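# Sort three desk items onto matching low shelves

## Task

Take each of the three items on the desk and set it on top of whichever low shelf already holds items of the same kind. The robot must not topple or finish leaning. An item only counts if it stays there on its own, not held in place by the robot.

## Robot and tools

ROBOT. A simulated Hello Robot Stretch 4 with one arm: an omni-wheel base, a lift riding up a mast, a telescoping arm that reaches forward, a wrist with yaw, pitch and roll joints, and a two-finger gripper. It stands about 1.6 m tall; the base edge lies within 0.23 m of the base origin. Cameras: head_camera (mast top, looking forward and down; turn the base to look elsewhere), head_left_camera and head_right_camera (fisheyes beside it, aimed more steeply down, showing the base and arm), and wrist_camera (behind the fingers, looking along them; fingertips near the bottom of the picture). Loose objects may occasionally get a brief nudge from the scene.

FRAMES. Base frame: origin on the floor below the base centre, x forward, y left, z up. hand_pose is reported in this frame: a point between the open fingertips; with all wrist joints at zero its axes equal the base axes. Its printed position may be somewhat off. The odometry frame is the base frame where the scene began. base_odometry integrates wheel rotation, so slipping looks like motion; heading runs -3.142 to 3.142, positive to the left.

execute_actions. Arguments: actions, a list holding one action or none (empty just reports state and images); cameras, a list of names from head_camera, head_left_camera, head_right_camera, wrist_camera or all (omitted, null or ["all"] gives every camera, [] gives none, an unknown name rejects the call). One action holds base and/or joints, plus optional pace and contact_limits; or end_of_arm by itself. All motions in it start at once and may finish at different times; no action runs past 15 s.
- base: an offset from where the base last reported itself, with exactly one key. translate_m: metres straight ahead (+) or back, -2 to 2. strafe_m: metres sideways, left +, -2 to 2. rotate_rad: radians turned in place, counter-clockwise/left +, -3.2 to 3.2.
- joints: absolute targets, keyed by name, any subset. lift_m 0 to 1.2 m (height of lift). arm_m 0 to 0.55 m (extension). wrist_yaw_rad -1.134 to 4.276 (0 straight out, + to the left, 3.14 stowed back; beyond 3.4 the arm may block it). wrist_pitch_rad -1.117 to 4.259 (0 level, 1.57 pointing down). wrist_roll_rad -1.117 to 4.259 (0 both fingers level; + turns the gripper clockwise viewed from behind). gripper_m -0.038 to 0.141 m, the fingertip gap; negative values squeeze the tips together. Completion tolerances: 0.004 for lift, arm and gripper, 0.02 for yaw and roll, 0.05 for pitch. A joint target outside its range is clipped and flagged; any other bad value or unknown key rejects the whole call with no motion. A joint or base you omit may still be driving toward an older target without showing it in the statuses.
- pace: "slow", "default", "fast" or "max"; base speeds 0.1, 0.3, 0.4, 0.6 m/s and turn rates 1, 2, 3, 4 rad/s respectively. With the lift above 0.2 these are lowered, reaching 0.3 m/s and 1 rad/s at lift 1.2.
- contact_limits: only key arm_m, 0 (gentlest) to 0.75 (firmest), default 0.5; how much force the arm motion may apply before a contact stop.
- end_of_arm: "enable_torque" re-powers any wrist or gripper motor that shut off.

wait: seconds, 0 to 10; commands nothing new and returns the same report as an empty action. zoom_image: camera plus region [x0, y0, x1, y1] in pixels from the top-left, at most 504 by 504, on the latest full image of that camera. read_manual: section "licences" (default) returns licence text, no motion. finished_scene: scene, an integer; ends that scene for good once the robot has held its final command, and tells whether the task succeeded. Replying with no tool call ends all remaining work.

RESULTS. base_status and joint_status describe how each motion of the last accepted action finished: done (for the base, wheels turned the commanded amount even if slipping), off_target, contact_stop_at_<key>, limit_stop_at_<name>, time_out, torque_fault. After a stop in one call, the later calls in that same reply are skipped. on_its_own lists what was not commanded; its "held at" is the target held, not the actual position. lidar_m: 12 distances in metres, 30-degree sectors starting straight ahead and going counter-clockwise (4th left, 7th behind, 10th right); "-" means nothing seen or closer than 0.25 m; it covers roughly 0.15 m up to robot height, so tabletops register, but glass, clear plastic, thin legs and much behind the robot can be missed. wrist_depth_mm: 7 by 7 grid from top left, median depth 100 to 2000 mm, "-" if unreadable; the robot's own parts appear. turned_by_wheels vs turned_by_imu: a gap above about 0.1 rad means a bump or slip, and heading is then wrong by roughly that gap. base_tilt in degrees, forward and right positive, with a fixed bias up to about 1.5. motor_effort: percent of maximum, + toward higher joint values, bracketed number is the peak during the last action (noisy); for wheel_0, wheel_1, wheel_2, + pushes a right turn. Effort outside its rest range suggests a load or pushing.

GRIPPING. Close to a gripper_m smaller than the object's width; a smaller value grips harder and pulls the object toward the wrist by up to a third of the difference. Neither the reading nor done confirms a grasp; at commanded values of 0 or more, a solid grip shows as a clear shift in gripper_m effort. If fingertips catch on a surface beneath, raise the lift.

CAUTIONS. Unfold at scene start with lift_m 0.4 and wrist_yaw_rad 0 in one action. Pitching up (below -0.2) while rolled (below -0.4 or above 4) can trigger limit_stop_at_own_body. Driving or turning with over 1 kg held and arm_m above 0.2, especially fast, can tip the robot; so can sustained pushing or pulling, worse with the gripper high or a high contact limit. Leaning over 6 degrees gives limit_stop_at_tilt and slackens lift, arm and wheels. After contact stops a part goes slack (a lift may sink, a base may roll). Pressing the gripper into things or holding over about 2 kg level can cause torque_fault; fix with enable_torque. Avoid drops, slips, slams and hard collisions. The robot keeps holding the last command while you think.

Each tool is called after "Request:" as name(argument=value, ...) on one line, values as JSON.

## Session

Request:
execute_actions(actions=[])

Scene clock: 0.00 s.
base_odometry: x=+0.000 y=+0.000 heading=+0.000 (m, m, rad; odometry frame)
turned_by_wheels: +0.000 (rad since the last result)
turned_by_imu: +0.000 (rad since the last result)
base_tilt: forward=+0.3 right=+1.1 (deg)
lidar_m: 2.01 1.64 1.24 1.29 1.73 1.72 1.82 1.81 1.78 2.33 2.44 1.87
base_status: not commanded
joint_positions: lift_m=+0.254 arm_m=-0.002 wrist_yaw_rad=+3.141 wrist_pitch_rad=-0.015 wrist_roll_rad=+0.010 gripper_m=+0.057
joint_status: not commanded
motor_effort: lift_m=+18 arm_m=-1 wrist_yaw_rad=-1 wrist_pitch_rad=-7 wrist_roll_rad=+0 gripper_m=-3 wheel_0=+0 wheel_1=-1 wheel_2=+1 (%)
hand_pose: x=-0.1199 y=+0.0877 z=+0.4363 quat_wxyz=(+0.000, +0.007, +0.005, +1.000) (m; base frame)
wrist_depth_mm: - 140 - - - - 1808 / - 118 158 - - 1983 1808 / - 124 163 - - 1983 1661 / 138 139 234 - - 1921 1708 / 1756 - - - - 1983 1756 / 1661 1708 196 1756 206 1921 1576 / 1118 1025 1160 111 1118 1205 1229
pictures: head_camera, head_left_camera, head_right_camera, wrist_camera
Images, in order (width x height): head_camera 420x560, head_left_camera 420x672, head_right_camera 420x672, wrist_camera 616x392.

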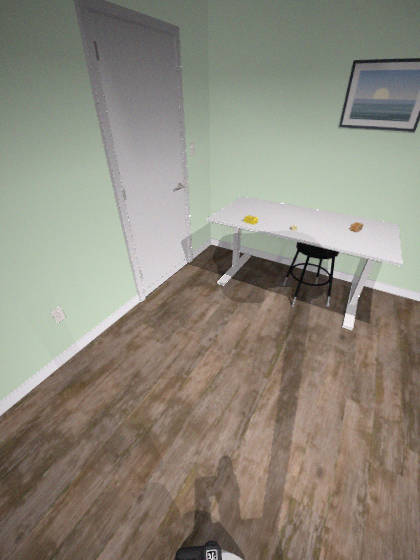

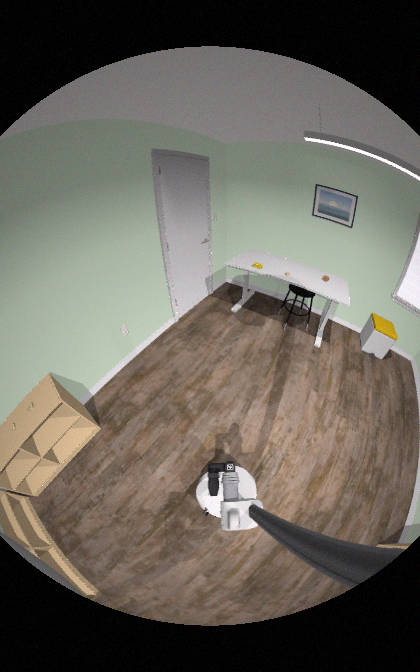

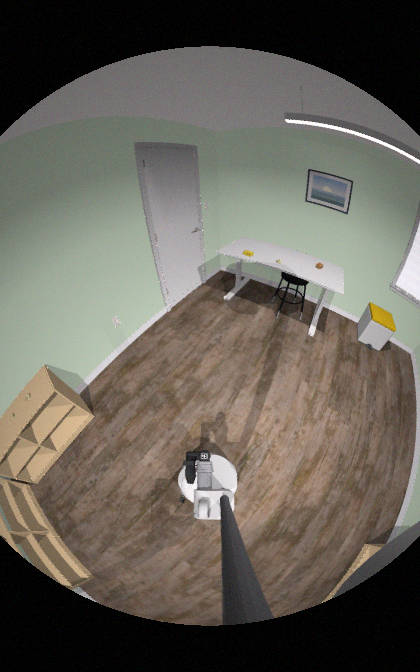

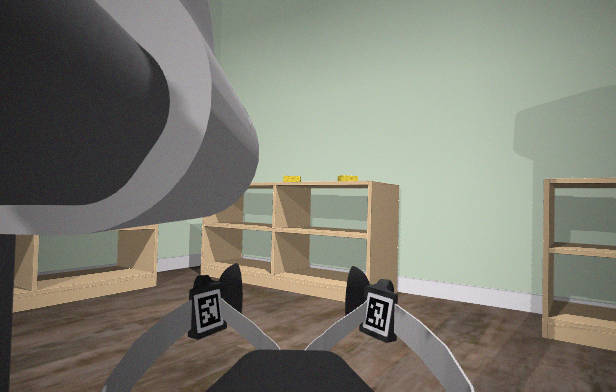

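Request:
zoom_image(camera="head_camera", region=[200, 180, 420, 340])

Request:
execute_actions(actions=[{"base":{"rotate_rad":2.2},"joints":{"lift_m":0.8,"wrist_yaw_rad":0,"gripper_m":0.1},"pace":"fast"}], cameras=["head_camera","head_left_camera"])

Request:
execute_actions(actions=[{"base":{"rotate_rad":1.5},"pace":"fast"}], cameras=["head_camera","head_left_camera"])

Region (200, 180, 420, 340) of head_camera's 420x560 image, scaled by 2.291, with more detail than that image has; it fills the top 367 rows of this view, and the rest is white.

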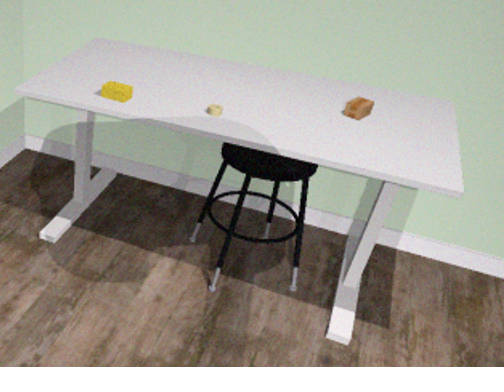

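Scene clock: 11.13 s.
base_odometry: x=+0.000 y=+0.000 heading=+2.199 (m, m, rad; odometry frame)
turned_by_wheels: +2.199 (rad since the last result)
turned_by_imu: +2.187 (rad since the last result)
base_tilt: forward=+0.2 right=+1.1 (deg)
lidar_m: 1.72 1.71 1.89 1.80 1.81 2.43 1.88 1.87 1.95 1.60 1.24 1.34
base_status: done
joint_positions: lift_m=+0.800 arm_m=-0.002 wrist_yaw_rad=+0.000 wrist_pitch_rad=-0.015 wrist_roll_rad=+0.010 gripper_m=+0.100
joint_status: all done
motor_effort: lift_m=+20(18) arm_m=+0(1) wrist_yaw_rad=-1(7) wrist_pitch_rad=-7(7) wrist_roll_rad=-1(1) gripper_m=-2(2) wheel_0=-2(9) wheel_1=-2(8) wheel_2=-4(11) (%)
hand_pose: x=+0.4570 y=-0.0873 z=+0.9823 quat_wxyz=(+1.000, +0.005, -0.007, +0.000) (m; base frame)
wrist_depth_mm: 1618 1708 1863 - - 1921 1464 / 1576 1708 1863 - - 1863 1464 / 1618 1756 1808 - - 1808 1464 / 1661 1756 1921 - - 1808 1464 / 1618 1708 1863 - - 1808 1430 / 1618 1708 1464 1756 203 1537 1397 / 1618 1499 1537 111 1808 1537 1229
pictures: head_camera, head_left_camera
Images, in order (width x height): head_camera 420x560, head_left_camera 420x672.

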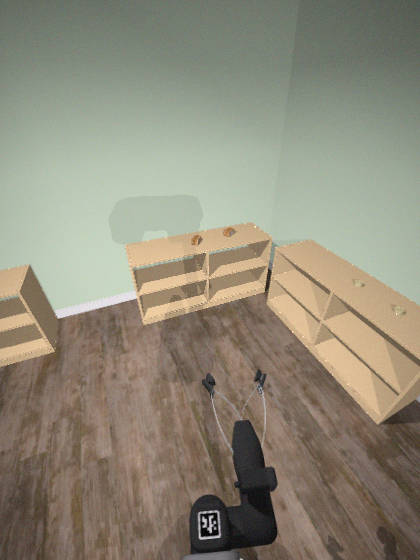

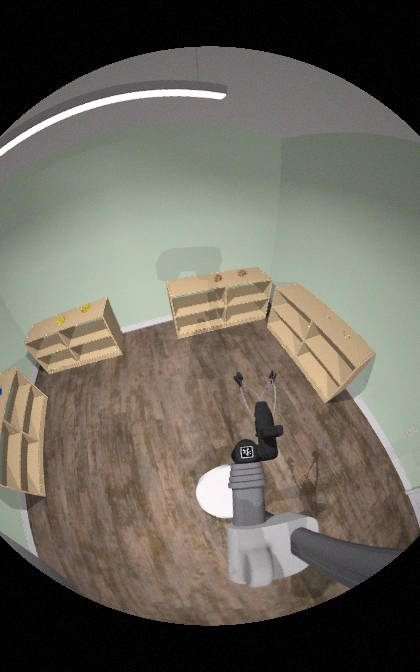

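Scene clock: 13.07 s.
base_odometry: x=+0.000 y=+0.000 heading=-2.585 (m, m, rad; odometry frame)
turned_by_wheels: +1.499 (rad since the last result)
turned_by_imu: +1.490 (rad since the last result)
base_tilt: forward=+0.3 right=+1.1 (deg)
lidar_m: 1.80 1.78 2.34 1.92 1.88 2.03 1.60 1.24 1.30 1.72 1.69 1.84
base_status: done
joint_positions: lift_m=+0.800 arm_m=-0.002 wrist_yaw_rad=+0.000 wrist_pitch_rad=-0.015 wrist_roll_rad=+0.010 gripper_m=+0.100
joint_status: not commanded
motor_effort: lift_m=+20(20) arm_m=-1(1) wrist_yaw_rad=-2(1) wrist_pitch_rad=-7(7) wrist_roll_rad=-1(1) gripper_m=-2(0) wheel_0=-2(9) wheel_1=-3(9) wheel_2=-4(9) (%)
hand_pose: x=+0.4570 y=-0.0874 z=+0.9824 quat_wxyz=(+1.000, +0.005, -0.007, +0.000) (m; base frame)
wrist_depth_mm: 1618 1808 1983 - - - 1863 / 1661 1863 1983 - - - 1921 / 1618 1756 1983 - - - 1863 / 1661 1863 1983 - - - 1756 / 1708 1808 1983 - - - 1863 / 1618 1618 1576 - 204 - 1618 / 1661 1708 1756 111 - - 1618
pictures: head_camera, head_left_camera
Images, in order (width x height): head_camera 420x560, head_left_camera 420x672.

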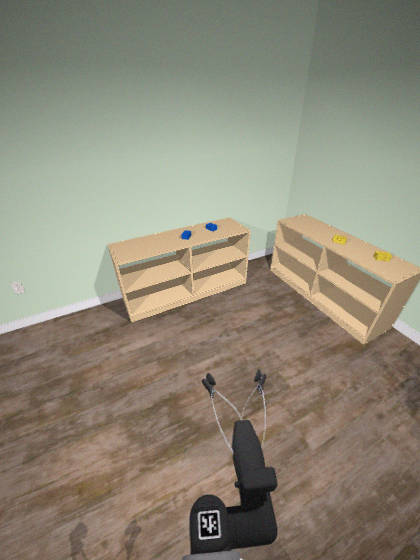

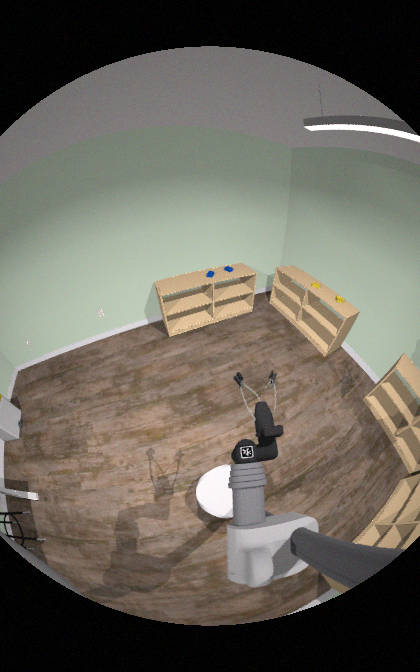

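Request:
execute_actions(actions=[{"base":{"rotate_rad":2.085},"joints":{"wrist_pitch_rad":0.8,"lift_m":0.9},"pace":"fast"}], cameras=[])

Request:
execute_actions(actions=[{"base":{"translate_m":1.3},"pace":"fast"}], cameras=["head_camera","wrist_camera"])

Scene clock: 31.37 s.
base_odometry: x=+0.000 y=+0.000 heading=-0.500 (m, m, rad; odometry frame)
turned_by_wheels: +2.084 (rad since the last result)
turned_by_imu: +2.072 (rad since the last result)
base_tilt: forward=+0.3 right=+1.1 (deg)
lidar_m: 1.86 2.03 1.62 1.25 1.33 1.73 1.70 1.84 1.80 1.78 2.36 1.90
base_status: done
joint_positions: lift_m=+0.900 arm_m=-0.002 wrist_yaw_rad=+0.000 wrist_pitch_rad=+0.801 wrist_roll_rad=+0.010 gripper_m=+0.100
joint_status: all done
motor_effort: lift_m=+20(28) arm_m=-1(1) wrist_yaw_rad=-1(1) wrist_pitch_rad=-5(3) wrist_roll_rad=-2(1) gripper_m=+0(1) wheel_0=-3(10) wheel_1=-3(7) wheel_2=-5(14) (%)
hand_pose: x=+0.3693 y=-0.0874 z=+0.8709 quat_wxyz=(+0.921, +0.005, +0.390, -0.002) (m; base frame)
wrist_depth_mm: - - - - - - 1756 / 1983 - - - - - - / 1618 1708 1756 1708 1808 1808 1708 / 1464 1430 1464 1499 1499 1499 1499 / 1255 1281 1281 1281 1308 1308 1366 / 1118 1118 1098 1160 199 1205 1205 / 1042 1008 1025 111 1060 1060 1042
pictures: none
No camera images: the call's "cameras" was empty. Leave "cameras" out to get every camera's image.

Scene clock: 36.20 s.
base_odometry: x=+1.141 y=-0.624 heading=-0.500 (m, m, rad; odometry frame)
turned_by_wheels: +0.000 (rad since the last result)
turned_by_imu: -0.002 (rad since the last result)
base_tilt: forward=+0.3 right=+1.1 (deg)
lidar_m: 0.56 0.64 0.97 1.42 1.57 1.90 3.01 2.52 2.36 2.32 0.73 0.59
base_status: done
joint_positions: lift_m=+0.900 arm_m=-0.002 wrist_yaw_rad=+0.000 wrist_pitch_rad=+0.801 wrist_roll_rad=+0.010 gripper_m=+0.100
joint_status: not commanded
motor_effort: lift_m=+20(20) arm_m=-1(1) wrist_yaw_rad=-1(1) wrist_pitch_rad=-5(4) wrist_roll_rad=-1(1) gripper_m=+0(1) wheel_0=+0(11) wheel_1=+0(10) wheel_2=-2(17) (%)
hand_pose: x=+0.3693 y=-0.0874 z=+0.8709 quat_wxyz=(+0.921, +0.005, +0.390, -0.002) (m; base frame)
wrist_depth_mm: 798 809 831 866 878 878 1008 / 647 654 683 676 691 707 750 / 544 559 559 574 574 585 591 / 1160 504 500 488 496 500 504 / 1255 1281 1255 1308 1229 1255 462 / 1138 1118 878 1138 200 1138 1205 / 1025 991 1042 111 1060 1060 1078
pictures: head_camera, wrist_camera
Images, in order (width x height): head_camera 420x560, wrist_camera 616x392.

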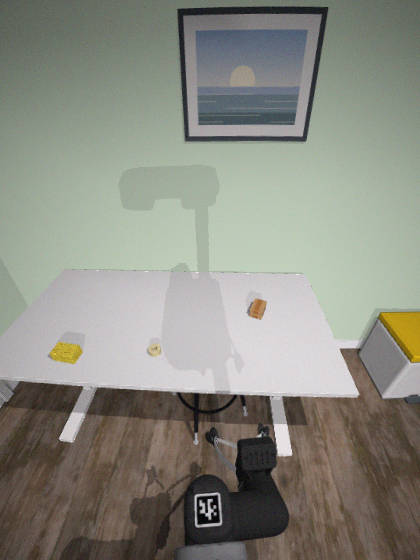

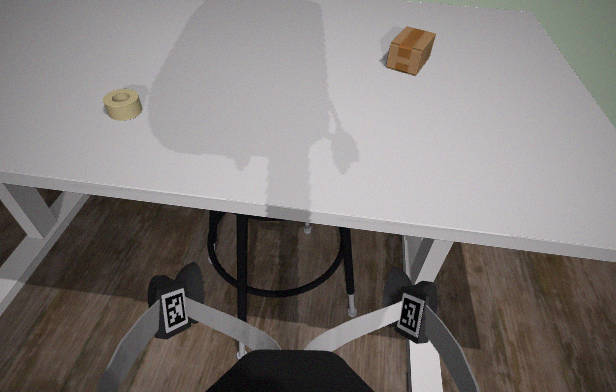

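Request:
execute_actions(actions=[{"base":{"rotate_rad":-0.16},"joints":{"gripper_m":0.13}}], cameras=[])

Request:
execute_actions(actions=[{"base":{"translate_m":0.17},"joints":{"arm_m":0.38,"lift_m":0.87}}], cameras=["head_camera","wrist_camera"])

Scene clock: 45.60 s.
base_odometry: x=+1.141 y=-0.624 heading=-0.660 (m, m, rad; odometry frame)
turned_by_wheels: -0.159 (rad since the last result)
turned_by_imu: -0.158 (rad since the last result)
base_tilt: forward=+0.3 right=+1.1 (deg)
lidar_m: 0.56 0.60 0.81 1.42 1.50 1.92 3.11 2.97 2.39 2.31 1.43 0.61
base_status: done
joint_positions: lift_m=+0.900 arm_m=-0.002 wrist_yaw_rad=+0.000 wrist_pitch_rad=+0.801 wrist_roll_rad=+0.010 gripper_m=+0.130
joint_status: all done
motor_effort: lift_m=+20(20) arm_m=-1(0) wrist_yaw_rad=-2(2) wrist_pitch_rad=-4(4) wrist_roll_rad=-1(1) gripper_m=+2(0) wheel_0=+2(6) wheel_1=+1(5) wheel_2=+5(10) (%)
hand_pose: x=+0.3693 y=-0.0874 z=+0.8709 quat_wxyz=(+0.921, +0.005, +0.390, -0.002) (m; base frame)
wrist_depth_mm: 798 809 831 831 878 1098 1118 / 647 647 668 668 699 707 1255 / 539 549 559 569 574 585 1205 / 484 484 496 508 508 512 539 / 1255 1281 1281 1336 1281 1366 1281 / 1138 209 917 1138 219 1182 1182 / 1025 1025 1025 111 1025 1042 1098
pictures: none
No camera images: the call's "cameras" was empty. Leave "cameras" out to get every camera's image.

Scene clock: 47.83 s.
base_odometry: x=+1.275 y=-0.728 heading=-0.660 (m, m, rad; odometry frame)
turned_by_wheels: +0.000 (rad since the last result)
turned_by_imu: +0.000 (rad since the last result)
base_tilt: forward=+0.3 right=+1.1 (deg)
lidar_m: 0.39 0.42 0.56 1.42 1.50 1.95 3.27 2.92 2.46 2.29 0.61 0.42
base_status: done
joint_positions: lift_m=+0.870 arm_m=+0.379 wrist_yaw_rad=+0.000 wrist_pitch_rad=+0.801 wrist_roll_rad=+0.010 gripper_m=+0.130
joint_status: all done
motor_effort: lift_m=+15(17) arm_m=+7(8) wrist_yaw_rad=-1(1) wrist_pitch_rad=-4(5) wrist_roll_rad=-1(1) gripper_m=+0(1) wheel_0=+3(6) wheel_1=+3(8) wheel_2=-3(15) (%)
hand_pose: x=+0.7503 y=-0.0874 z=+0.8412 quat_wxyz=(+0.921, +0.005, +0.390, -0.002) (m; base frame)
wrist_depth_mm: 559 559 559 574 569 580 580 / 591 591 603 615 609 615 654 / 492 500 500 512 525 535 707 / 427 430 436 442 452 455 459 / 379 382 384 370 375 397 404 / 336 210 343 329 217 343 355 / 304 303 307 111 314 310 319
pictures: head_camera, wrist_camera
Images, in order (width x height): head_camera 420x560, wrist_camera 616x392.

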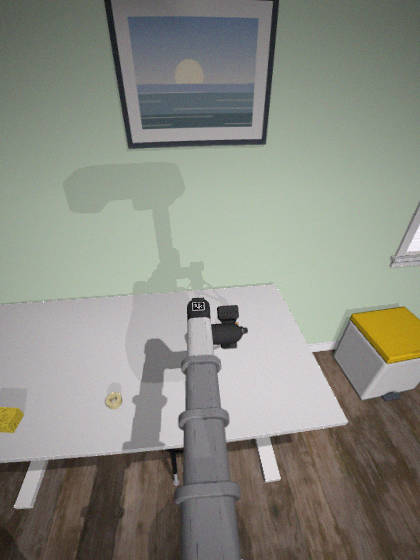

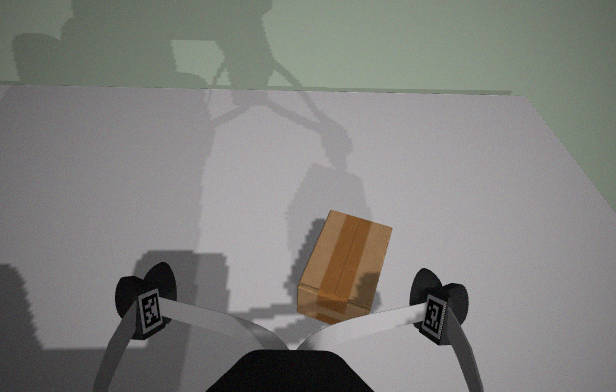

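Request:
execute_actions(actions=[{"joints":{"arm_m":0.45,"lift_m":0.81,"wrist_yaw_rad":-0.27}}], cameras=["wrist_camera"])

Scene clock: 58.10 s.
base_odometry: x=+1.275 y=-0.728 heading=-0.660 (m, m, rad; odometry frame)
turned_by_wheels: +0.000 (rad since the last result)
turned_by_imu: +0.000 (rad since the last result)
base_tilt: forward=+0.3 right=+1.1 (deg)
lidar_m: 0.40 0.43 0.56 1.42 1.48 1.99 3.25 2.91 2.41 2.30 0.63 0.44
base_status: not commanded
joint_positions: lift_m=+0.810 arm_m=+0.449 wrist_yaw_rad=-0.270 wrist_pitch_rad=+0.802 wrist_roll_rad=+0.010 gripper_m=+0.130
joint_status: all done
motor_effort: lift_m=+15(12) arm_m=+7(9) wrist_yaw_rad=+1(9) wrist_pitch_rad=-5(5) wrist_roll_rad=-1(1) gripper_m=+1(0) wheel_0=+3(3) wheel_1=+4(4) wheel_2=-3(3) (%)
hand_pose: x=+0.7897 y=-0.1377 z=+0.7812 quat_wxyz=(+0.912, +0.057, +0.386, -0.126) (m; base frame)
wrist_depth_mm: 455 484 512 554 580 640 691 / 480 480 488 504 517 707 788 / 402 404 413 418 424 433 931 / 347 347 353 359 366 368 373 / 304 309 297 268 319 322 325 / 273 208 229 236 217 279 289 / 247 248 250 111 255 254 260
pictures: wrist_camera
Images, in order (width x height): wrist_camera 616x392.

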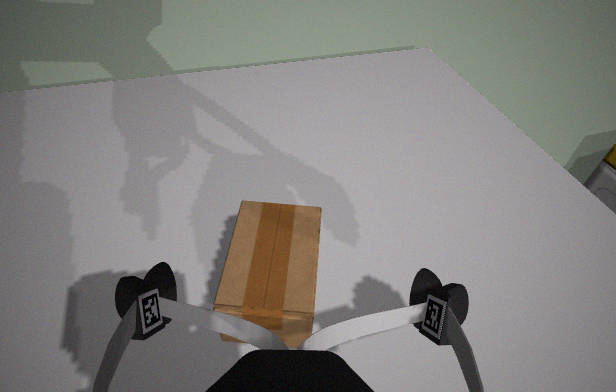

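Request:
execute_actions(actions=[{"joints":{"lift_m":0.778,"wrist_yaw_rad":-0.22}}], cameras=[])

Request:
execute_actions(actions=[{"joints":{"gripper_m":0.015}}], cameras=["wrist_camera"])

Request:
execute_actions(actions=[{"joints":{"lift_m":0.9,"arm_m":0.05,"wrist_yaw_rad":0}}], cameras=["wrist_camera"])

Scene clock: 65.13 s.
base_odometry: x=+1.275 y=-0.728 heading=-0.660 (m, m, rad; odometry frame)
turned_by_wheels: +0.000 (rad since the last result)
turned_by_imu: +0.000 (rad since the last result)
base_tilt: forward=+0.3 right=+1.1 (deg)
lidar_m: 0.39 0.41 0.57 1.43 1.49 1.98 3.28 2.90 2.44 2.32 0.62 0.42
base_status: not commanded
joint_positions: lift_m=+0.778 arm_m=+0.449 wrist_yaw_rad=-0.220 wrist_pitch_rad=+0.802 wrist_roll_rad=+0.010 gripper_m=+0.130
joint_status: all done
motor_effort: lift_m=+15(15) arm_m=+8(8) wrist_yaw_rad=+0(3) wrist_pitch_rad=-5(5) wrist_roll_rad=-1(1) gripper_m=+0(0) wheel_0=+3(3) wheel_1=+4(3) wheel_2=-3(3) (%)
hand_pose: x=+0.7963 y=-0.1292 z=+0.7492 quat_wxyz=(+0.915, +0.048, +0.387, -0.103) (m; base frame)
wrist_depth_mm: 462 484 508 530 554 603 661 / 418 421 433 436 445 459 750 / 353 357 362 368 375 382 382 / 304 309 309 246 320 327 327 / 267 271 266 216 279 282 285 / 238 209 215 210 218 246 253 / 215 216 220 111 224 222 228
pictures: none
No camera images: the call's "cameras" was empty. Leave "cameras" out to get every camera's image.

Scene clock: 67.20 s.
base_odometry: x=+1.275 y=-0.728 heading=-0.660 (m, m, rad; odometry frame)
turned_by_wheels: +0.000 (rad since the last result)
turned_by_imu: +0.000 (rad since the last result)
base_tilt: forward=+0.3 right=+1.1 (deg)
lidar_m: 0.39 0.43 0.56 1.43 1.52 1.97 3.27 2.90 2.45 2.31 0.61 0.44
base_status: not commanded
joint_positions: lift_m=+0.778 arm_m=+0.449 wrist_yaw_rad=-0.220 wrist_pitch_rad=+0.802 wrist_roll_rad=+0.010 gripper_m=+0.015
joint_status: all done
motor_effort: lift_m=+16(15) arm_m=+7(8) wrist_yaw_rad=+1(0) wrist_pitch_rad=-6(7) wrist_roll_rad=-2(1) gripper_m=-23(25) wheel_0=+3(3) wheel_1=+4(4) wheel_2=-3(3) (%)
hand_pose: x=+0.7962 y=-0.1292 z=+0.7491 quat_wxyz=(+0.915, +0.048, +0.387, -0.103) (m; base frame)
wrist_depth_mm: 459 484 496 521 544 603 654 / 413 424 433 439 445 455 741 / 347 355 364 364 368 379 379 / 304 307 309 236 320 324 327 / 267 268 264 205 279 282 286 / 238 241 191 195 190 251 252 / 216 210 217 111 219 217 229
pictures: wrist_camera
Images, in order (width x height): wrist_camera 616x392.

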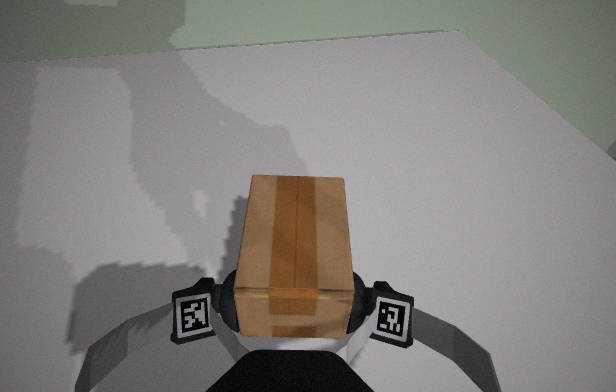

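Scene clock: 69.50 s.
base_odometry: x=+1.275 y=-0.728 heading=-0.660 (m, m, rad; odometry frame)
turned_by_wheels: +0.000 (rad since the last result)
turned_by_imu: +0.000 (rad since the last result)
base_tilt: forward=+0.3 right=+1.1 (deg)
lidar_m: 0.40 0.42 0.57 1.42 1.51 2.01 3.30 2.91 2.43 2.30 0.61 0.41
base_status: not commanded
joint_positions: lift_m=+0.900 arm_m=+0.051 wrist_yaw_rad=+0.000 wrist_pitch_rad=+0.803 wrist_roll_rad=+0.010 gripper_m=+0.015
joint_status: all done
motor_effort: lift_m=+22(19) arm_m=-8(8) wrist_yaw_rad=+0(2) wrist_pitch_rad=-8(8) wrist_roll_rad=-1(1) gripper_m=-24(23) wheel_0=+3(3) wheel_1=+4(4) wheel_2=-3(3) (%)
hand_pose: x=+0.4227 y=-0.0874 z=+0.8705 quat_wxyz=(+0.921, +0.005, +0.391, -0.002) (m; base frame)
wrist_depth_mm: 778 798 831 842 854 891 891 / 640 647 668 676 691 707 1025 / 544 549 564 564 569 585 1098 / 466 473 480 235 492 500 504 / 415 415 415 205 430 436 439 / 368 373 191 195 190 387 392 / 334 325 338 111 338 332 349
pictures: wrist_camera
Images, in order (width x height): wrist_camera 616x392.

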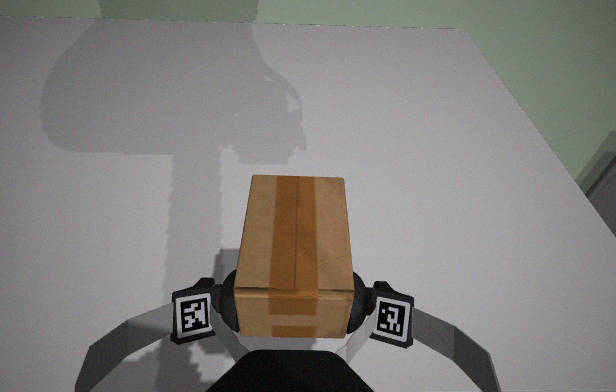

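Request:
execute_actions(actions=[{"base":{"rotate_rad":-3.08}}], cameras=[])

Request:
execute_actions(actions=[{"base":{"translate_m":2.0},"joints":{"lift_m":0.8},"pace":"fast"}], cameras=[])

Request:
execute_actions(actions=[{"base":{"translate_m":0.5},"pace":"fast"}], cameras=["head_camera","wrist_camera"])

Scene clock: 79.90 s.
base_odometry: x=+1.275 y=-0.728 heading=+2.544 (m, m, rad; odometry frame)
turned_by_wheels: -3.079 (rad since the last result)
turned_by_imu: -3.061 (rad since the last result)
base_tilt: forward=+0.3 right=+1.1 (deg)
lidar_m: 3.15 2.76 2.42 2.32 0.58 0.43 0.40 0.46 0.63 1.43 1.52 2.06
base_status: done
joint_positions: lift_m=+0.900 arm_m=+0.051 wrist_yaw_rad=+0.000 wrist_pitch_rad=+0.802 wrist_roll_rad=+0.010 gripper_m=+0.015
joint_status: not commanded
motor_effort: lift_m=+21(22) arm_m=-8(8) wrist_yaw_rad=+0(0) wrist_pitch_rad=-8(7) wrist_roll_rad=-1(1) gripper_m=-23(24) wheel_0=+2(5) wheel_1=+3(10) wheel_2=+4(8) (%)
hand_pose: x=+0.4227 y=-0.0874 z=+0.8706 quat_wxyz=(+0.921, +0.005, +0.390, -0.002) (m; base frame)
wrist_depth_mm: - - - - - - 1708 / - - - - - - 1576 / 1661 1708 1756 1756 1756 1708 1661 / 1430 1430 1464 236 1499 1464 1537 / 1229 1308 1229 206 1281 1308 1366 / 1118 1118 190 196 190 1182 1182 / 1025 976 1025 111 1008 1025 1098
pictures: none
No camera images: the call's "cameras" was empty. Leave "cameras" out to get every camera's image.

Scene clock: 86.50 s.
base_odometry: x=-0.379 y=+0.397 heading=+2.545 (m, m, rad; odometry frame)
turned_by_wheels: +0.000 (rad since the last result)
turned_by_imu: -0.003 (rad since the last result)
base_tilt: forward=+0.3 right=+1.1 (deg)
lidar_m: 1.16 1.40 1.68 1.89 2.39 2.99 2.50 2.10 1.54 1.06 1.12 1.21
base_status: done
joint_positions: lift_m=+0.800 arm_m=+0.051 wrist_yaw_rad=+0.000 wrist_pitch_rad=+0.802 wrist_roll_rad=+0.010 gripper_m=+0.015
joint_status: all done
motor_effort: lift_m=+16(19) arm_m=-7(8) wrist_yaw_rad=+1(1) wrist_pitch_rad=-8(7) wrist_roll_rad=-1(1) gripper_m=-23(23) wheel_0=+2(7) wheel_1=+2(8) wheel_2=-3(10) (%)
hand_pose: x=+0.4227 y=-0.0874 z=+0.7709 quat_wxyz=(+0.921, +0.005, +0.391, -0.002) (m; base frame)
wrist_depth_mm: 1205 1281 1229 904 931 931 917 / 1229 1397 1366 1205 1229 1160 1281 / 1255 1537 1499 1397 1098 1078 1118 / 1229 1308 1336 236 1255 1255 1255 / 1138 1160 1138 205 1205 1160 1205 / 1008 1042 190 196 190 1078 1118 / 917 904 931 111 904 931 976
pictures: none
No camera images: the call's "cameras" was empty. Leave "cameras" out to get every camera's image.

Scene clock: 89.17 s.
base_odometry: x=-0.792 y=+0.678 heading=+2.545 (m, m, rad; odometry frame)
turned_by_wheels: +0.000 (rad since the last result)
turned_by_imu: +0.000 (rad since the last result)
base_tilt: forward=+0.3 right=+1.1 (deg)
lidar_m: 0.51 1.10 1.00 1.90 2.00 3.29 3.81 2.08 1.13 1.08 0.92 0.68
base_status: done
joint_positions: lift_m=+0.800 arm_m=+0.051 wrist_yaw_rad=+0.000 wrist_pitch_rad=+0.802 wrist_roll_rad=+0.010 gripper_m=+0.015
joint_status: not commanded
motor_effort: lift_m=+17(17) arm_m=-8(7) wrist_yaw_rad=+0(1) wrist_pitch_rad=-8(8) wrist_roll_rad=+0(1) gripper_m=-24(24) wheel_0=+1(9) wheel_1=+2(6) wheel_2=+1(14) (%)
hand_pose: x=+0.4227 y=-0.0874 z=+0.7709 quat_wxyz=(+0.921, +0.005, +0.391, -0.002) (m; base frame)
wrist_depth_mm: 768 750 768 750 759 750 750 / 842 842 831 691 723 715 732 / 960 960 603 585 585 591 585 / 1118 1118 521 236 525 530 530 / 1138 1098 661 205 759 788 668 / 1025 1025 191 196 190 715 723 / 931 891 904 111 904 831 891
pictures: head_camera, wrist_camera
Images, in order (width x height): head_camera 420x560, wrist_camera 616x392.

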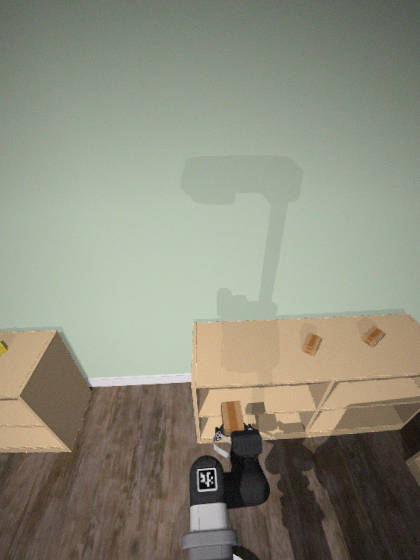

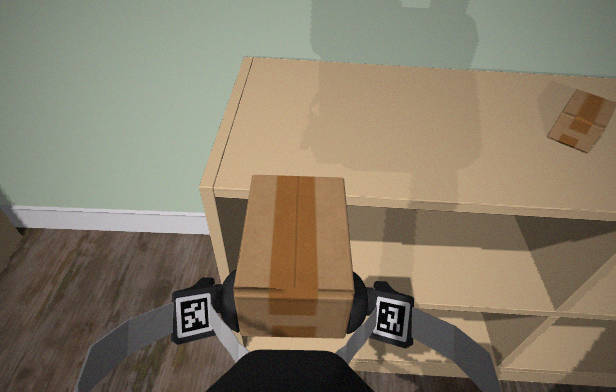

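Request:
execute_actions(actions=[{"base":{"strafe_m":-0.08},"joints":{"lift_m":0.69,"arm_m":0.42}}], cameras=["wrist_camera"])

Scene clock: 94.90 s.
base_odometry: x=-0.747 y=+0.744 heading=+2.545 (m, m, rad; odometry frame)
turned_by_wheels: +0.000 (rad since the last result)
turned_by_imu: +0.000 (rad since the last result)
base_tilt: forward=+0.3 right=+1.1 (deg)
lidar_m: 0.65 1.11 1.07 1.99 2.05 3.41 3.80 1.95 1.04 0.98 0.92 0.68
base_status: done
joint_positions: lift_m=+0.690 arm_m=+0.419 wrist_yaw_rad=+0.000 wrist_pitch_rad=+0.802 wrist_roll_rad=+0.010 gripper_m=+0.015
joint_status: all done
motor_effort: lift_m=+16(14) arm_m=+7(7) wrist_yaw_rad=+0(1) wrist_pitch_rad=-7(8) wrist_roll_rad=-1(1) gripper_m=-24(23) wheel_0=+0(11) wheel_1=-2(11) wheel_2=+0(1) (%)
hand_pose: x=+0.7901 y=-0.0874 z=+0.6610 quat_wxyz=(+0.921, +0.005, +0.390, -0.002) (m; base frame)
wrist_depth_mm: 402 397 394 397 387 392 387 / 442 445 439 439 433 436 430 / 504 389 397 402 404 413 418 / 554 338 340 236 347 355 357 / 300 296 290 204 304 310 312 / 263 263 190 195 191 273 277 / 236 229 239 111 240 236 248
pictures: wrist_camera
Images, in order (width x height): wrist_camera 616x392.

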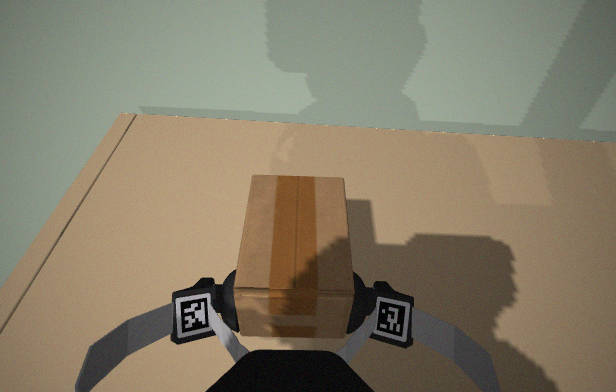

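Request:
execute_actions(actions=[{"joints":{"lift_m":0.672}}], cameras=[])

Request:
execute_actions(actions=[{"joints":{"gripper_m":0.11}}], cameras=[])

Request:
execute_actions(actions=[{"joints":{"lift_m":0.86,"arm_m":0.0},"pace":"fast"}], cameras=["wrist_camera"])

Request:
execute_actions(actions=[{"base":{"rotate_rad":-3.05},"pace":"fast"}], cameras=[])

Request:
execute_actions(actions=[{"base":{"translate_m":2.0},"pace":"max"}], cameras=[])

Request:
execute_actions(actions=[{"base":{"translate_m":0.35},"pace":"fast"}], cameras=["head_camera","wrist_camera"])

Scene clock: 108.17 s.
base_odometry: x=-0.747 y=+0.744 heading=+2.545 (m, m, rad; odometry frame)
turned_by_wheels: +0.000 (rad since the last result)
turned_by_imu: +0.000 (rad since the last result)
base_tilt: forward=+0.3 right=+1.1 (deg)
lidar_m: 0.64 1.11 1.07 1.99 2.06 3.42 3.81 1.97 1.05 1.00 0.92 0.69
base_status: not commanded
joint_positions: lift_m=+0.672 arm_m=+0.419 wrist_yaw_rad=+0.000 wrist_pitch_rad=+0.802 wrist_roll_rad=+0.010 gripper_m=+0.015
joint_status: all done
motor_effort: lift_m=+16(13) arm_m=+7(7) wrist_yaw_rad=+0(2) wrist_pitch_rad=-7(7) wrist_roll_rad=-2(1) gripper_m=-23(23) wheel_0=-1(1) wheel_1=-2(2) wheel_2=+0(0) (%)
hand_pose: x=+0.7901 y=-0.0874 z=+0.6430 quat_wxyz=(+0.921, +0.005, +0.390, -0.002) (m; base frame)
wrist_depth_mm: 397 392 394 394 397 389 389 / 442 427 430 433 439 433 433 / 496 362 368 370 377 382 387 / 330 310 315 236 324 329 330 / 271 274 271 206 283 286 290 / 243 245 190 196 190 255 256 / 220 214 220 111 224 221 231
pictures: none
No camera images: the call's "cameras" was empty. Leave "cameras" out to get every camera's image.

Scene clock: 109.93 s.
base_odometry: x=-0.747 y=+0.744 heading=+2.545 (m, m, rad; odometry frame)
turned_by_wheels: +0.000 (rad since the last result)
turned_by_imu: +0.000 (rad since the last result)
base_tilt: forward=+0.3 right=+1.1 (deg)
lidar_m: 0.64 1.12 1.08 1.99 2.06 3.40 3.82 1.97 1.04 1.00 0.92 0.70
base_status: not commanded
joint_positions: lift_m=+0.672 arm_m=+0.419 wrist_yaw_rad=+0.000 wrist_pitch_rad=+0.802 wrist_roll_rad=+0.010 gripper_m=+0.110
joint_status: all done
motor_effort: lift_m=+15(16) arm_m=+7(7) wrist_yaw_rad=+0(1) wrist_pitch_rad=-7(7) wrist_roll_rad=-1(1) gripper_m=+0(28) wheel_0=+0(0) wheel_1=-2(2) wheel_2=+0(0) (%)
hand_pose: x=+0.7902 y=-0.0874 z=+0.6431 quat_wxyz=(+0.921, +0.005, +0.390, -0.002) (m; base frame)
wrist_depth_mm: 392 394 394 392 392 389 389 / 449 436 427 439 436 433 430 / 500 359 368 373 377 384 392 / 549 314 314 251 324 330 332 / 271 276 271 220 285 286 291 / 243 235 213 211 202 254 257 / 220 217 222 111 228 224 232
pictures: none
No camera images: the call's "cameras" was empty. Leave "cameras" out to get every camera's image.

Scene clock: 111.90 s.
base_odometry: x=-0.747 y=+0.744 heading=+2.545 (m, m, rad; odometry frame)
turned_by_wheels: +0.000 (rad since the last result)
turned_by_imu: +0.000 (rad since the last result)
base_tilt: forward=+0.3 right=+1.1 (deg)
lidar_m: 0.65 1.11 1.07 1.99 2.06 3.38 3.80 1.98 1.05 0.99 0.92 0.67
base_status: not commanded
joint_positions: lift_m=+0.860 arm_m=+0.001 wrist_yaw_rad=+0.000 wrist_pitch_rad=+0.802 wrist_roll_rad=+0.010 gripper_m=+0.110
joint_status: all done
motor_effort: lift_m=+21(23) arm_m=-7(8) wrist_yaw_rad=+1(1) wrist_pitch_rad=-5(6) wrist_roll_rad=-1(1) gripper_m=-1(3) wheel_0=-1(1) wheel_1=-2(2) wheel_2=+0(0) (%)
hand_pose: x=+0.3729 y=-0.0875 z=+0.8307 quat_wxyz=(+0.921, +0.005, +0.390, -0.002) (m; base frame)
wrist_depth_mm: 820 831 798 820 788 788 798 / 904 917 854 820 820 854 854 / 1042 1008 676 661 691 668 699 / 1182 1182 603 609 615 603 609 / 1229 1229 798 831 831 798 831 / 1098 1042 778 1008 200 798 809 / 976 960 991 111 976 991 976
pictures: wrist_camera
Images, in order (width x height): wrist_camera 616x392.

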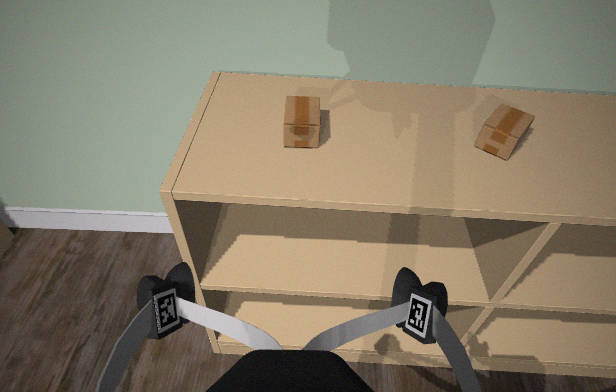

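Scene clock: 114.70 s.
base_odometry: x=-0.747 y=+0.744 heading=-0.505 (m, m, rad; odometry frame)
turned_by_wheels: -3.049 (rad since the last result)
turned_by_imu: -3.031 (rad since the last result)
base_tilt: forward=+0.3 right=+1.1 (deg)
lidar_m: 2.92 1.85 1.01 0.99 0.85 0.68 0.65 1.10 1.08 1.99 2.13 2.96
base_status: done
joint_positions: lift_m=+0.860 arm_m=+0.001 wrist_yaw_rad=+0.000 wrist_pitch_rad=+0.802 wrist_roll_rad=+0.010 gripper_m=+0.110
joint_status: not commanded
motor_effort: lift_m=+20(20) arm_m=-7(8) wrist_yaw_rad=-2(0) wrist_pitch_rad=-6(6) wrist_roll_rad=-1(1) gripper_m=+0(1) wheel_0=+3(10) wheel_1=+1(9) wheel_2=+4(13) (%)
hand_pose: x=+0.3729 y=-0.0874 z=+0.8307 quat_wxyz=(+0.921, +0.005, +0.390, -0.002) (m; base frame)
wrist_depth_mm: 1863 - - - - - - / 1808 1863 1921 - - - - / 1576 1618 1618 1708 1618 1708 1708 / 1366 1430 1397 1397 1464 1537 1464 / 1205 1205 1255 1255 1281 1255 1281 / 1098 1042 1042 1098 202 1118 1118 / 976 960 991 111 1008 1008 1025
pictures: none
No camera images: the call's "cameras" was empty. Leave "cameras" out to get every camera's image.

Scene clock: 121.17 s.
base_odometry: x=+1.003 y=-0.223 heading=-0.504 (m, m, rad; odometry frame)
turned_by_wheels: +0.000 (rad since the last result)
turned_by_imu: -0.002 (rad since the last result)
base_tilt: forward=+0.3 right=+1.1 (deg)
lidar_m: 0.90 0.99 1.22 1.19 1.32 1.49 2.66 2.85 2.41 2.56 1.83 0.93
base_status: done
joint_positions: lift_m=+0.860 arm_m=+0.001 wrist_yaw_rad=+0.000 wrist_pitch_rad=+0.802 wrist_roll_rad=+0.010 gripper_m=+0.110
joint_status: not commanded
motor_effort: lift_m=+21(21) arm_m=-8(7) wrist_yaw_rad=+2(1) wrist_pitch_rad=-6(5) wrist_roll_rad=-1(1) gripper_m=+0(1) wheel_0=+2(6) wheel_1=+2(9) wheel_2=-1(17) (%)
hand_pose: x=+0.3728 y=-0.0874 z=+0.8307 quat_wxyz=(+0.921, +0.005, +0.390, -0.002) (m; base frame)
wrist_depth_mm: 741 750 732 741 759 778 798 / 1661 1661 1708 1537 917 1098 699 / 1537 1576 1576 1576 1576 1618 1618 / 1397 1336 1397 1366 1430 1430 1499 / 1182 1255 1229 1255 1255 1281 1281 / 1078 1060 1060 1118 202 1118 1138 / 976 960 991 111 1008 1008 1042
pictures: none
No camera images: the call's "cameras" was empty. Leave "cameras" out to get every camera's image.

Scene clock: 123.50 s.
base_odometry: x=+1.310 y=-0.392 heading=-0.505 (m, m, rad; odometry frame)
turned_by_wheels: +0.000 (rad since the last result)
turned_by_imu: -0.001 (rad since the last result)
base_tilt: forward=+0.3 right=+1.1 (deg)
lidar_m: 0.56 0.62 0.90 1.14 1.27 1.80 3.00 2.98 2.62 2.58 0.75 0.57
base_status: done
joint_positions: lift_m=+0.860 arm_m=+0.001 wrist_yaw_rad=+0.000 wrist_pitch_rad=+0.802 wrist_roll_rad=+0.010 gripper_m=+0.110
joint_status: not commanded
motor_effort: lift_m=+21(21) arm_m=-7(8) wrist_yaw_rad=-2(1) wrist_pitch_rad=-5(6) wrist_roll_rad=-1(1) gripper_m=+1(0) wheel_0=+0(6) wheel_1=+1(6) wheel_2=-3(17) (%)
hand_pose: x=+0.3728 y=-0.0874 z=+0.8307 quat_wxyz=(+0.921, +0.005, +0.390, -0.002) (m; base frame)
wrist_depth_mm: 707 715 732 741 759 778 809 / 525 585 591 603 615 634 621 / 484 484 500 496 512 517 525 / 1308 1160 455 455 445 442 449 / 1205 1182 1229 1229 1229 1229 1255 / 1098 1042 1060 1118 201 1098 1118 / 960 960 976 111 1025 991 1025
pictures: head_camera, wrist_camera
Images, in order (width x height): head_camera 420x560, wrist_camera 616x392.

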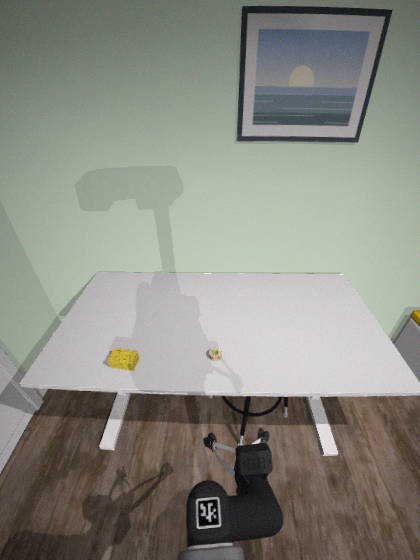

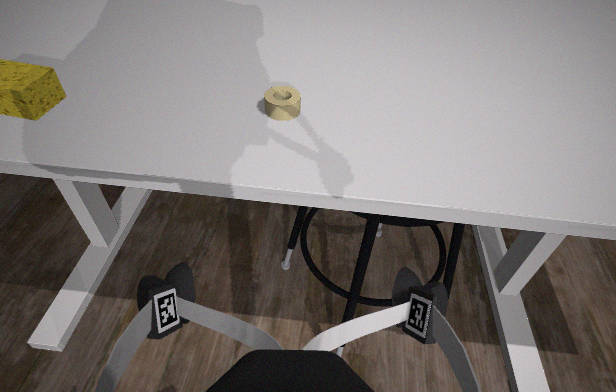

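Request:
execute_actions(actions=[{"base":{"strafe_m":0.04},"joints":{"lift_m":0.81,"arm_m":0.29}}], cameras=["wrist_camera"])

Scene clock: 132.80 s.
base_odometry: x=+1.329 y=-0.357 heading=-0.505 (m, m, rad; odometry frame)
turned_by_wheels: +0.000 (rad since the last result)
turned_by_imu: +0.000 (rad since the last result)
base_tilt: forward=+0.3 right=+1.1 (deg)
lidar_m: 0.55 0.60 0.94 1.10 1.23 1.77 3.02 3.00 2.65 2.62 0.75 0.55
base_status: done
joint_positions: lift_m=+0.810 arm_m=+0.289 wrist_yaw_rad=+0.000 wrist_pitch_rad=+0.801 wrist_roll_rad=+0.010 gripper_m=+0.110
joint_status: all done
motor_effort: lift_m=+15(15) arm_m=+8(6) wrist_yaw_rad=+1(0) wrist_pitch_rad=-5(6) wrist_roll_rad=-1(1) gripper_m=+0(0) wheel_0=-1(9) wheel_1=+1(10) wheel_2=+0(1) (%)
hand_pose: x=+0.6603 y=-0.0874 z=+0.7812 quat_wxyz=(+0.921, +0.005, +0.390, -0.002) (m; base frame)
wrist_depth_mm: 585 591 615 621 634 640 668 / 473 488 488 504 508 517 525 / 402 407 415 421 427 433 442 / 347 349 355 359 364 370 373 / 304 309 314 300 320 322 324 / 273 264 266 282 202 287 289 / 246 245 251 111 256 253 259
pictures: wrist_camera
Images, in order (width x height): wrist_camera 616x392.

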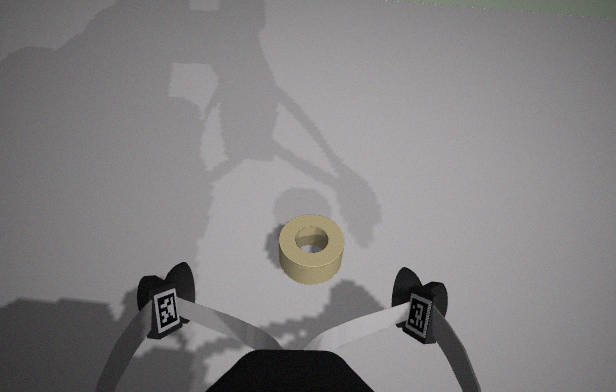

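Request:
execute_actions(actions=[{"base":{"strafe_m":-0.012},"joints":{"lift_m":0.769,"arm_m":0.35}}], cameras=["wrist_camera"])

Request:
execute_actions(actions=[{"joints":{"gripper_m":0.01}}], cameras=["wrist_camera"])

Request:
execute_actions(actions=[{"joints":{"lift_m":0.85,"arm_m":0.0}}], cameras=["wrist_camera"])

Scene clock: 141.73 s.
base_odometry: x=+1.323 y=-0.367 heading=-0.505 (m, m, rad; odometry frame)
turned_by_wheels: +0.000 (rad since the last result)
turned_by_imu: +0.000 (rad since the last result)
base_tilt: forward=+0.2 right=+1.1 (deg)
lidar_m: 0.57 0.62 0.94 1.13 1.24 1.76 3.02 2.97 2.64 2.61 0.74 0.59
base_status: done
joint_positions: lift_m=+0.770 arm_m=+0.348 wrist_yaw_rad=-0.004 wrist_pitch_rad=+0.802 wrist_roll_rad=+0.010 gripper_m=+0.110
joint_status: all done
motor_effort: lift_m=+10(15) arm_m=+11(11) wrist_yaw_rad=+12(10) wrist_pitch_rad=-6(6) wrist_roll_rad=-1(1) gripper_m=+0(1) wheel_0=+0(7) wheel_1=-3(8) wheel_2=-1(2) (%)
hand_pose: x=+0.7191 y=-0.0883 z=+0.7406 quat_wxyz=(+0.921, +0.006, +0.390, -0.004) (m; base frame)
wrist_depth_mm: 504 517 525 539 554 559 574 / 410 418 427 430 442 445 455 / 345 347 357 362 368 373 379 / 297 301 307 309 312 315 322 / 262 264 268 266 274 277 281 / 233 201 227 223 201 245 248 / 211 211 215 111 218 217 224
pictures: wrist_camera
Images, in order (width x height): wrist_camera 616x392.

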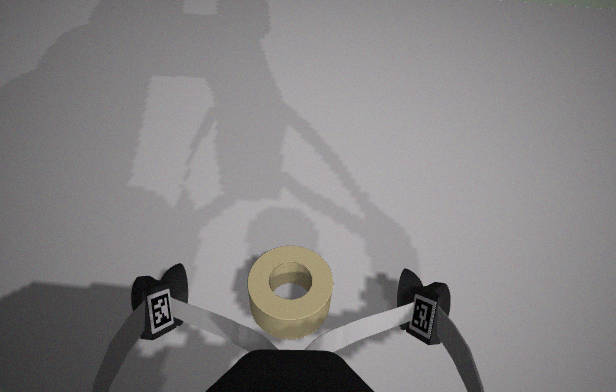

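Scene clock: 143.57 s.
base_odometry: x=+1.323 y=-0.367 heading=-0.505 (m, m, rad; odometry frame)
turned_by_wheels: +0.000 (rad since the last result)
turned_by_imu: +0.000 (rad since the last result)
base_tilt: forward=+0.2 right=+1.1 (deg)
lidar_m: 0.58 0.62 0.93 1.11 1.24 1.75 3.01 2.97 2.63 2.61 0.75 0.59
base_status: not commanded
joint_positions: lift_m=+0.769 arm_m=+0.349 wrist_yaw_rad=+0.000 wrist_pitch_rad=+0.801 wrist_roll_rad=+0.010 gripper_m=+0.010
joint_status: all done
motor_effort: lift_m=+15(15) arm_m=+6(11) wrist_yaw_rad=-2(12) wrist_pitch_rad=-4(15) wrist_roll_rad=-2(1) gripper_m=-22(21) wheel_0=+0(0) wheel_1=-3(3) wheel_2=-1(1) (%)
hand_pose: x=+0.7204 y=-0.0874 z=+0.7403 quat_wxyz=(+0.921, +0.005, +0.390, -0.002) (m; base frame)
wrist_depth_mm: 492 500 517 521 539 544 559 / 399 407 413 418 430 436 442 / 338 342 349 351 357 364 364 / 291 297 300 304 306 310 314 / 258 259 263 266 268 271 274 / 231 231 196 207 192 241 243 / 208 202 209 111 211 212 219
pictures: wrist_camera
Images, in order (width x height): wrist_camera 616x392.

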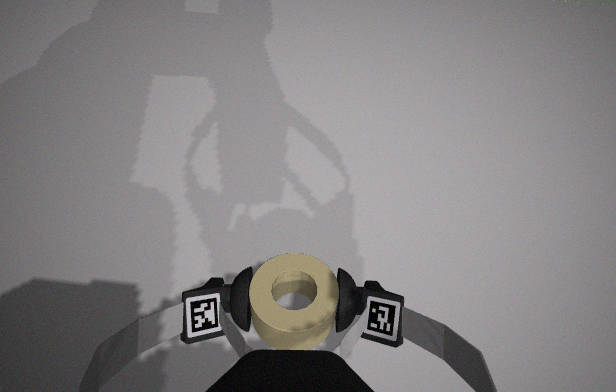

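Scene clock: 145.73 s.
base_odometry: x=+1.323 y=-0.367 heading=-0.505 (m, m, rad; odometry frame)
turned_by_wheels: +0.000 (rad since the last result)
turned_by_imu: +0.000 (rad since the last result)
base_tilt: forward=+0.3 right=+1.1 (deg)
lidar_m: 0.57 0.62 0.94 1.13 1.22 1.75 2.98 2.97 2.64 2.61 0.76 0.57
base_status: not commanded
joint_positions: lift_m=+0.850 arm_m=+0.001 wrist_yaw_rad=+0.000 wrist_pitch_rad=+0.802 wrist_roll_rad=+0.010 gripper_m=+0.010
joint_status: all done
motor_effort: lift_m=+22(19) arm_m=-8(9) wrist_yaw_rad=-1(1) wrist_pitch_rad=-6(6) wrist_roll_rad=-1(0) gripper_m=-21(22) wheel_0=+1(0) wheel_1=-3(3) wheel_2=-1(1) (%)
hand_pose: x=+0.3728 y=-0.0874 z=+0.8207 quat_wxyz=(+0.921, +0.005, +0.390, -0.002) (m; base frame)
wrist_depth_mm: 676 699 707 723 741 750 768 / 500 559 569 585 591 603 603 / 462 477 484 484 492 500 512 / 1308 1308 1336 442 442 442 436 / 1205 1182 1255 1229 1255 1205 1229 / 1060 1078 196 207 191 1118 1138 / 991 946 976 111 976 1008 1008
pictures: wrist_camera
Images, in order (width x height): wrist_camera 616x392.

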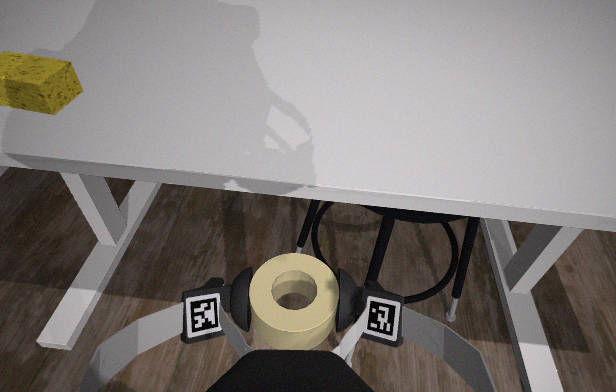

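Request:
execute_actions(actions=[{"base":{"translate_m":-1.9},"joints":{"lift_m":0.75},"pace":"max"}], cameras=[])

Request:
execute_actions(actions=[{"base":{"rotate_rad":1.54},"pace":"fast"}], cameras=["head_camera","wrist_camera"])

Scene clock: 156.23 s.
base_odometry: x=-0.340 y=+0.552 heading=-0.505 (m, m, rad; odometry frame)
turned_by_wheels: +0.000 (rad since the last result)
turned_by_imu: +0.003 (rad since the last result)
base_tilt: forward=+0.3 right=+1.1 (deg)
lidar_m: 2.45 1.75 0.93 0.93 1.01 1.13 1.10 1.44 1.75 2.05 2.63 2.52
base_status: done
joint_positions: lift_m=+0.750 arm_m=+0.001 wrist_yaw_rad=+0.000 wrist_pitch_rad=+0.802 wrist_roll_rad=+0.010 gripper_m=+0.010
joint_status: all done
motor_effort: lift_m=+17(16) arm_m=-7(8) wrist_yaw_rad=+0(2) wrist_pitch_rad=-6(5) wrist_roll_rad=-1(0) gripper_m=-22(22) wheel_0=-2(10) wheel_1=-2(8) wheel_2=+1(16) (%)
hand_pose: x=+0.3728 y=-0.0874 z=+0.7210 quat_wxyz=(+0.921, +0.005, +0.390, -0.002) (m; base frame)
wrist_depth_mm: 1756 - - - - - - / 1661 1708 1708 1808 1808 1863 1808 / 1430 1430 1464 1430 1499 1499 1576 / 1255 1205 1281 1281 1255 1308 1308 / 1118 1098 1118 1118 1138 1138 1160 / 976 976 195 207 191 1008 1042 / 878 854 891 111 891 904 931
pictures: none
No camera images: the call's "cameras" was empty. Leave "cameras" out to get every camera's image.

Scene clock: 158.13 s.
base_odometry: x=-0.340 y=+0.552 heading=+1.035 (m, m, rad; odometry frame)
turned_by_wheels: +1.540 (rad since the last result)
turned_by_imu: +1.531 (rad since the last result)
base_tilt: forward=+0.3 right=+1.1 (deg)
lidar_m: 0.92 0.99 1.12 1.09 1.44 1.70 2.05 2.63 2.54 2.46 1.77 0.95
base_status: done
joint_positions: lift_m=+0.750 arm_m=+0.001 wrist_yaw_rad=+0.000 wrist_pitch_rad=+0.802 wrist_roll_rad=+0.010 gripper_m=+0.010
joint_status: not commanded
motor_effort: lift_m=+17(17) arm_m=-7(7) wrist_yaw_rad=-1(1) wrist_pitch_rad=-6(5) wrist_roll_rad=+0(1) gripper_m=-22(22) wheel_0=-1(6) wheel_1=-2(8) wheel_2=-3(11) (%)
hand_pose: x=+0.3728 y=-0.0874 z=+0.7210 quat_wxyz=(+0.921, +0.005, +0.390, -0.002) (m; base frame)
wrist_depth_mm: 778 750 741 750 759 1025 1008 / 1060 991 1060 1098 1042 1138 1138 / 946 917 960 946 917 1255 1229 / 1118 1138 1118 1160 1160 1308 1308 / 1078 1118 1098 1078 1118 1138 1160 / 946 976 196 207 191 1025 1025 / 866 842 878 111 878 904 917
pictures: head_camera, wrist_camera
Images, in order (width x height): head_camera 420x560, wrist_camera 616x392.

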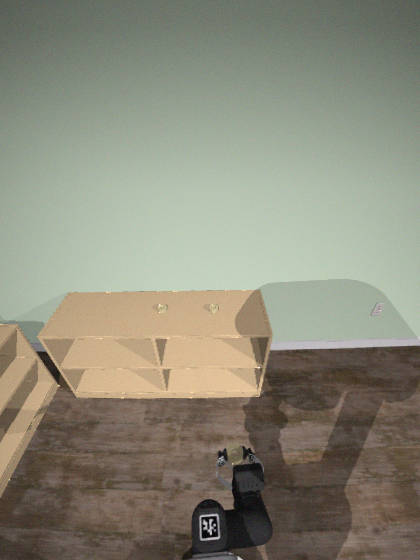

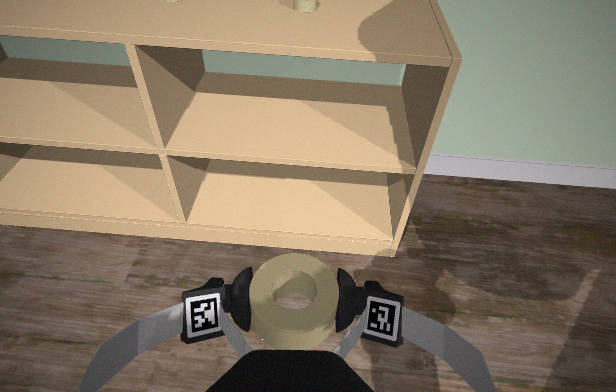

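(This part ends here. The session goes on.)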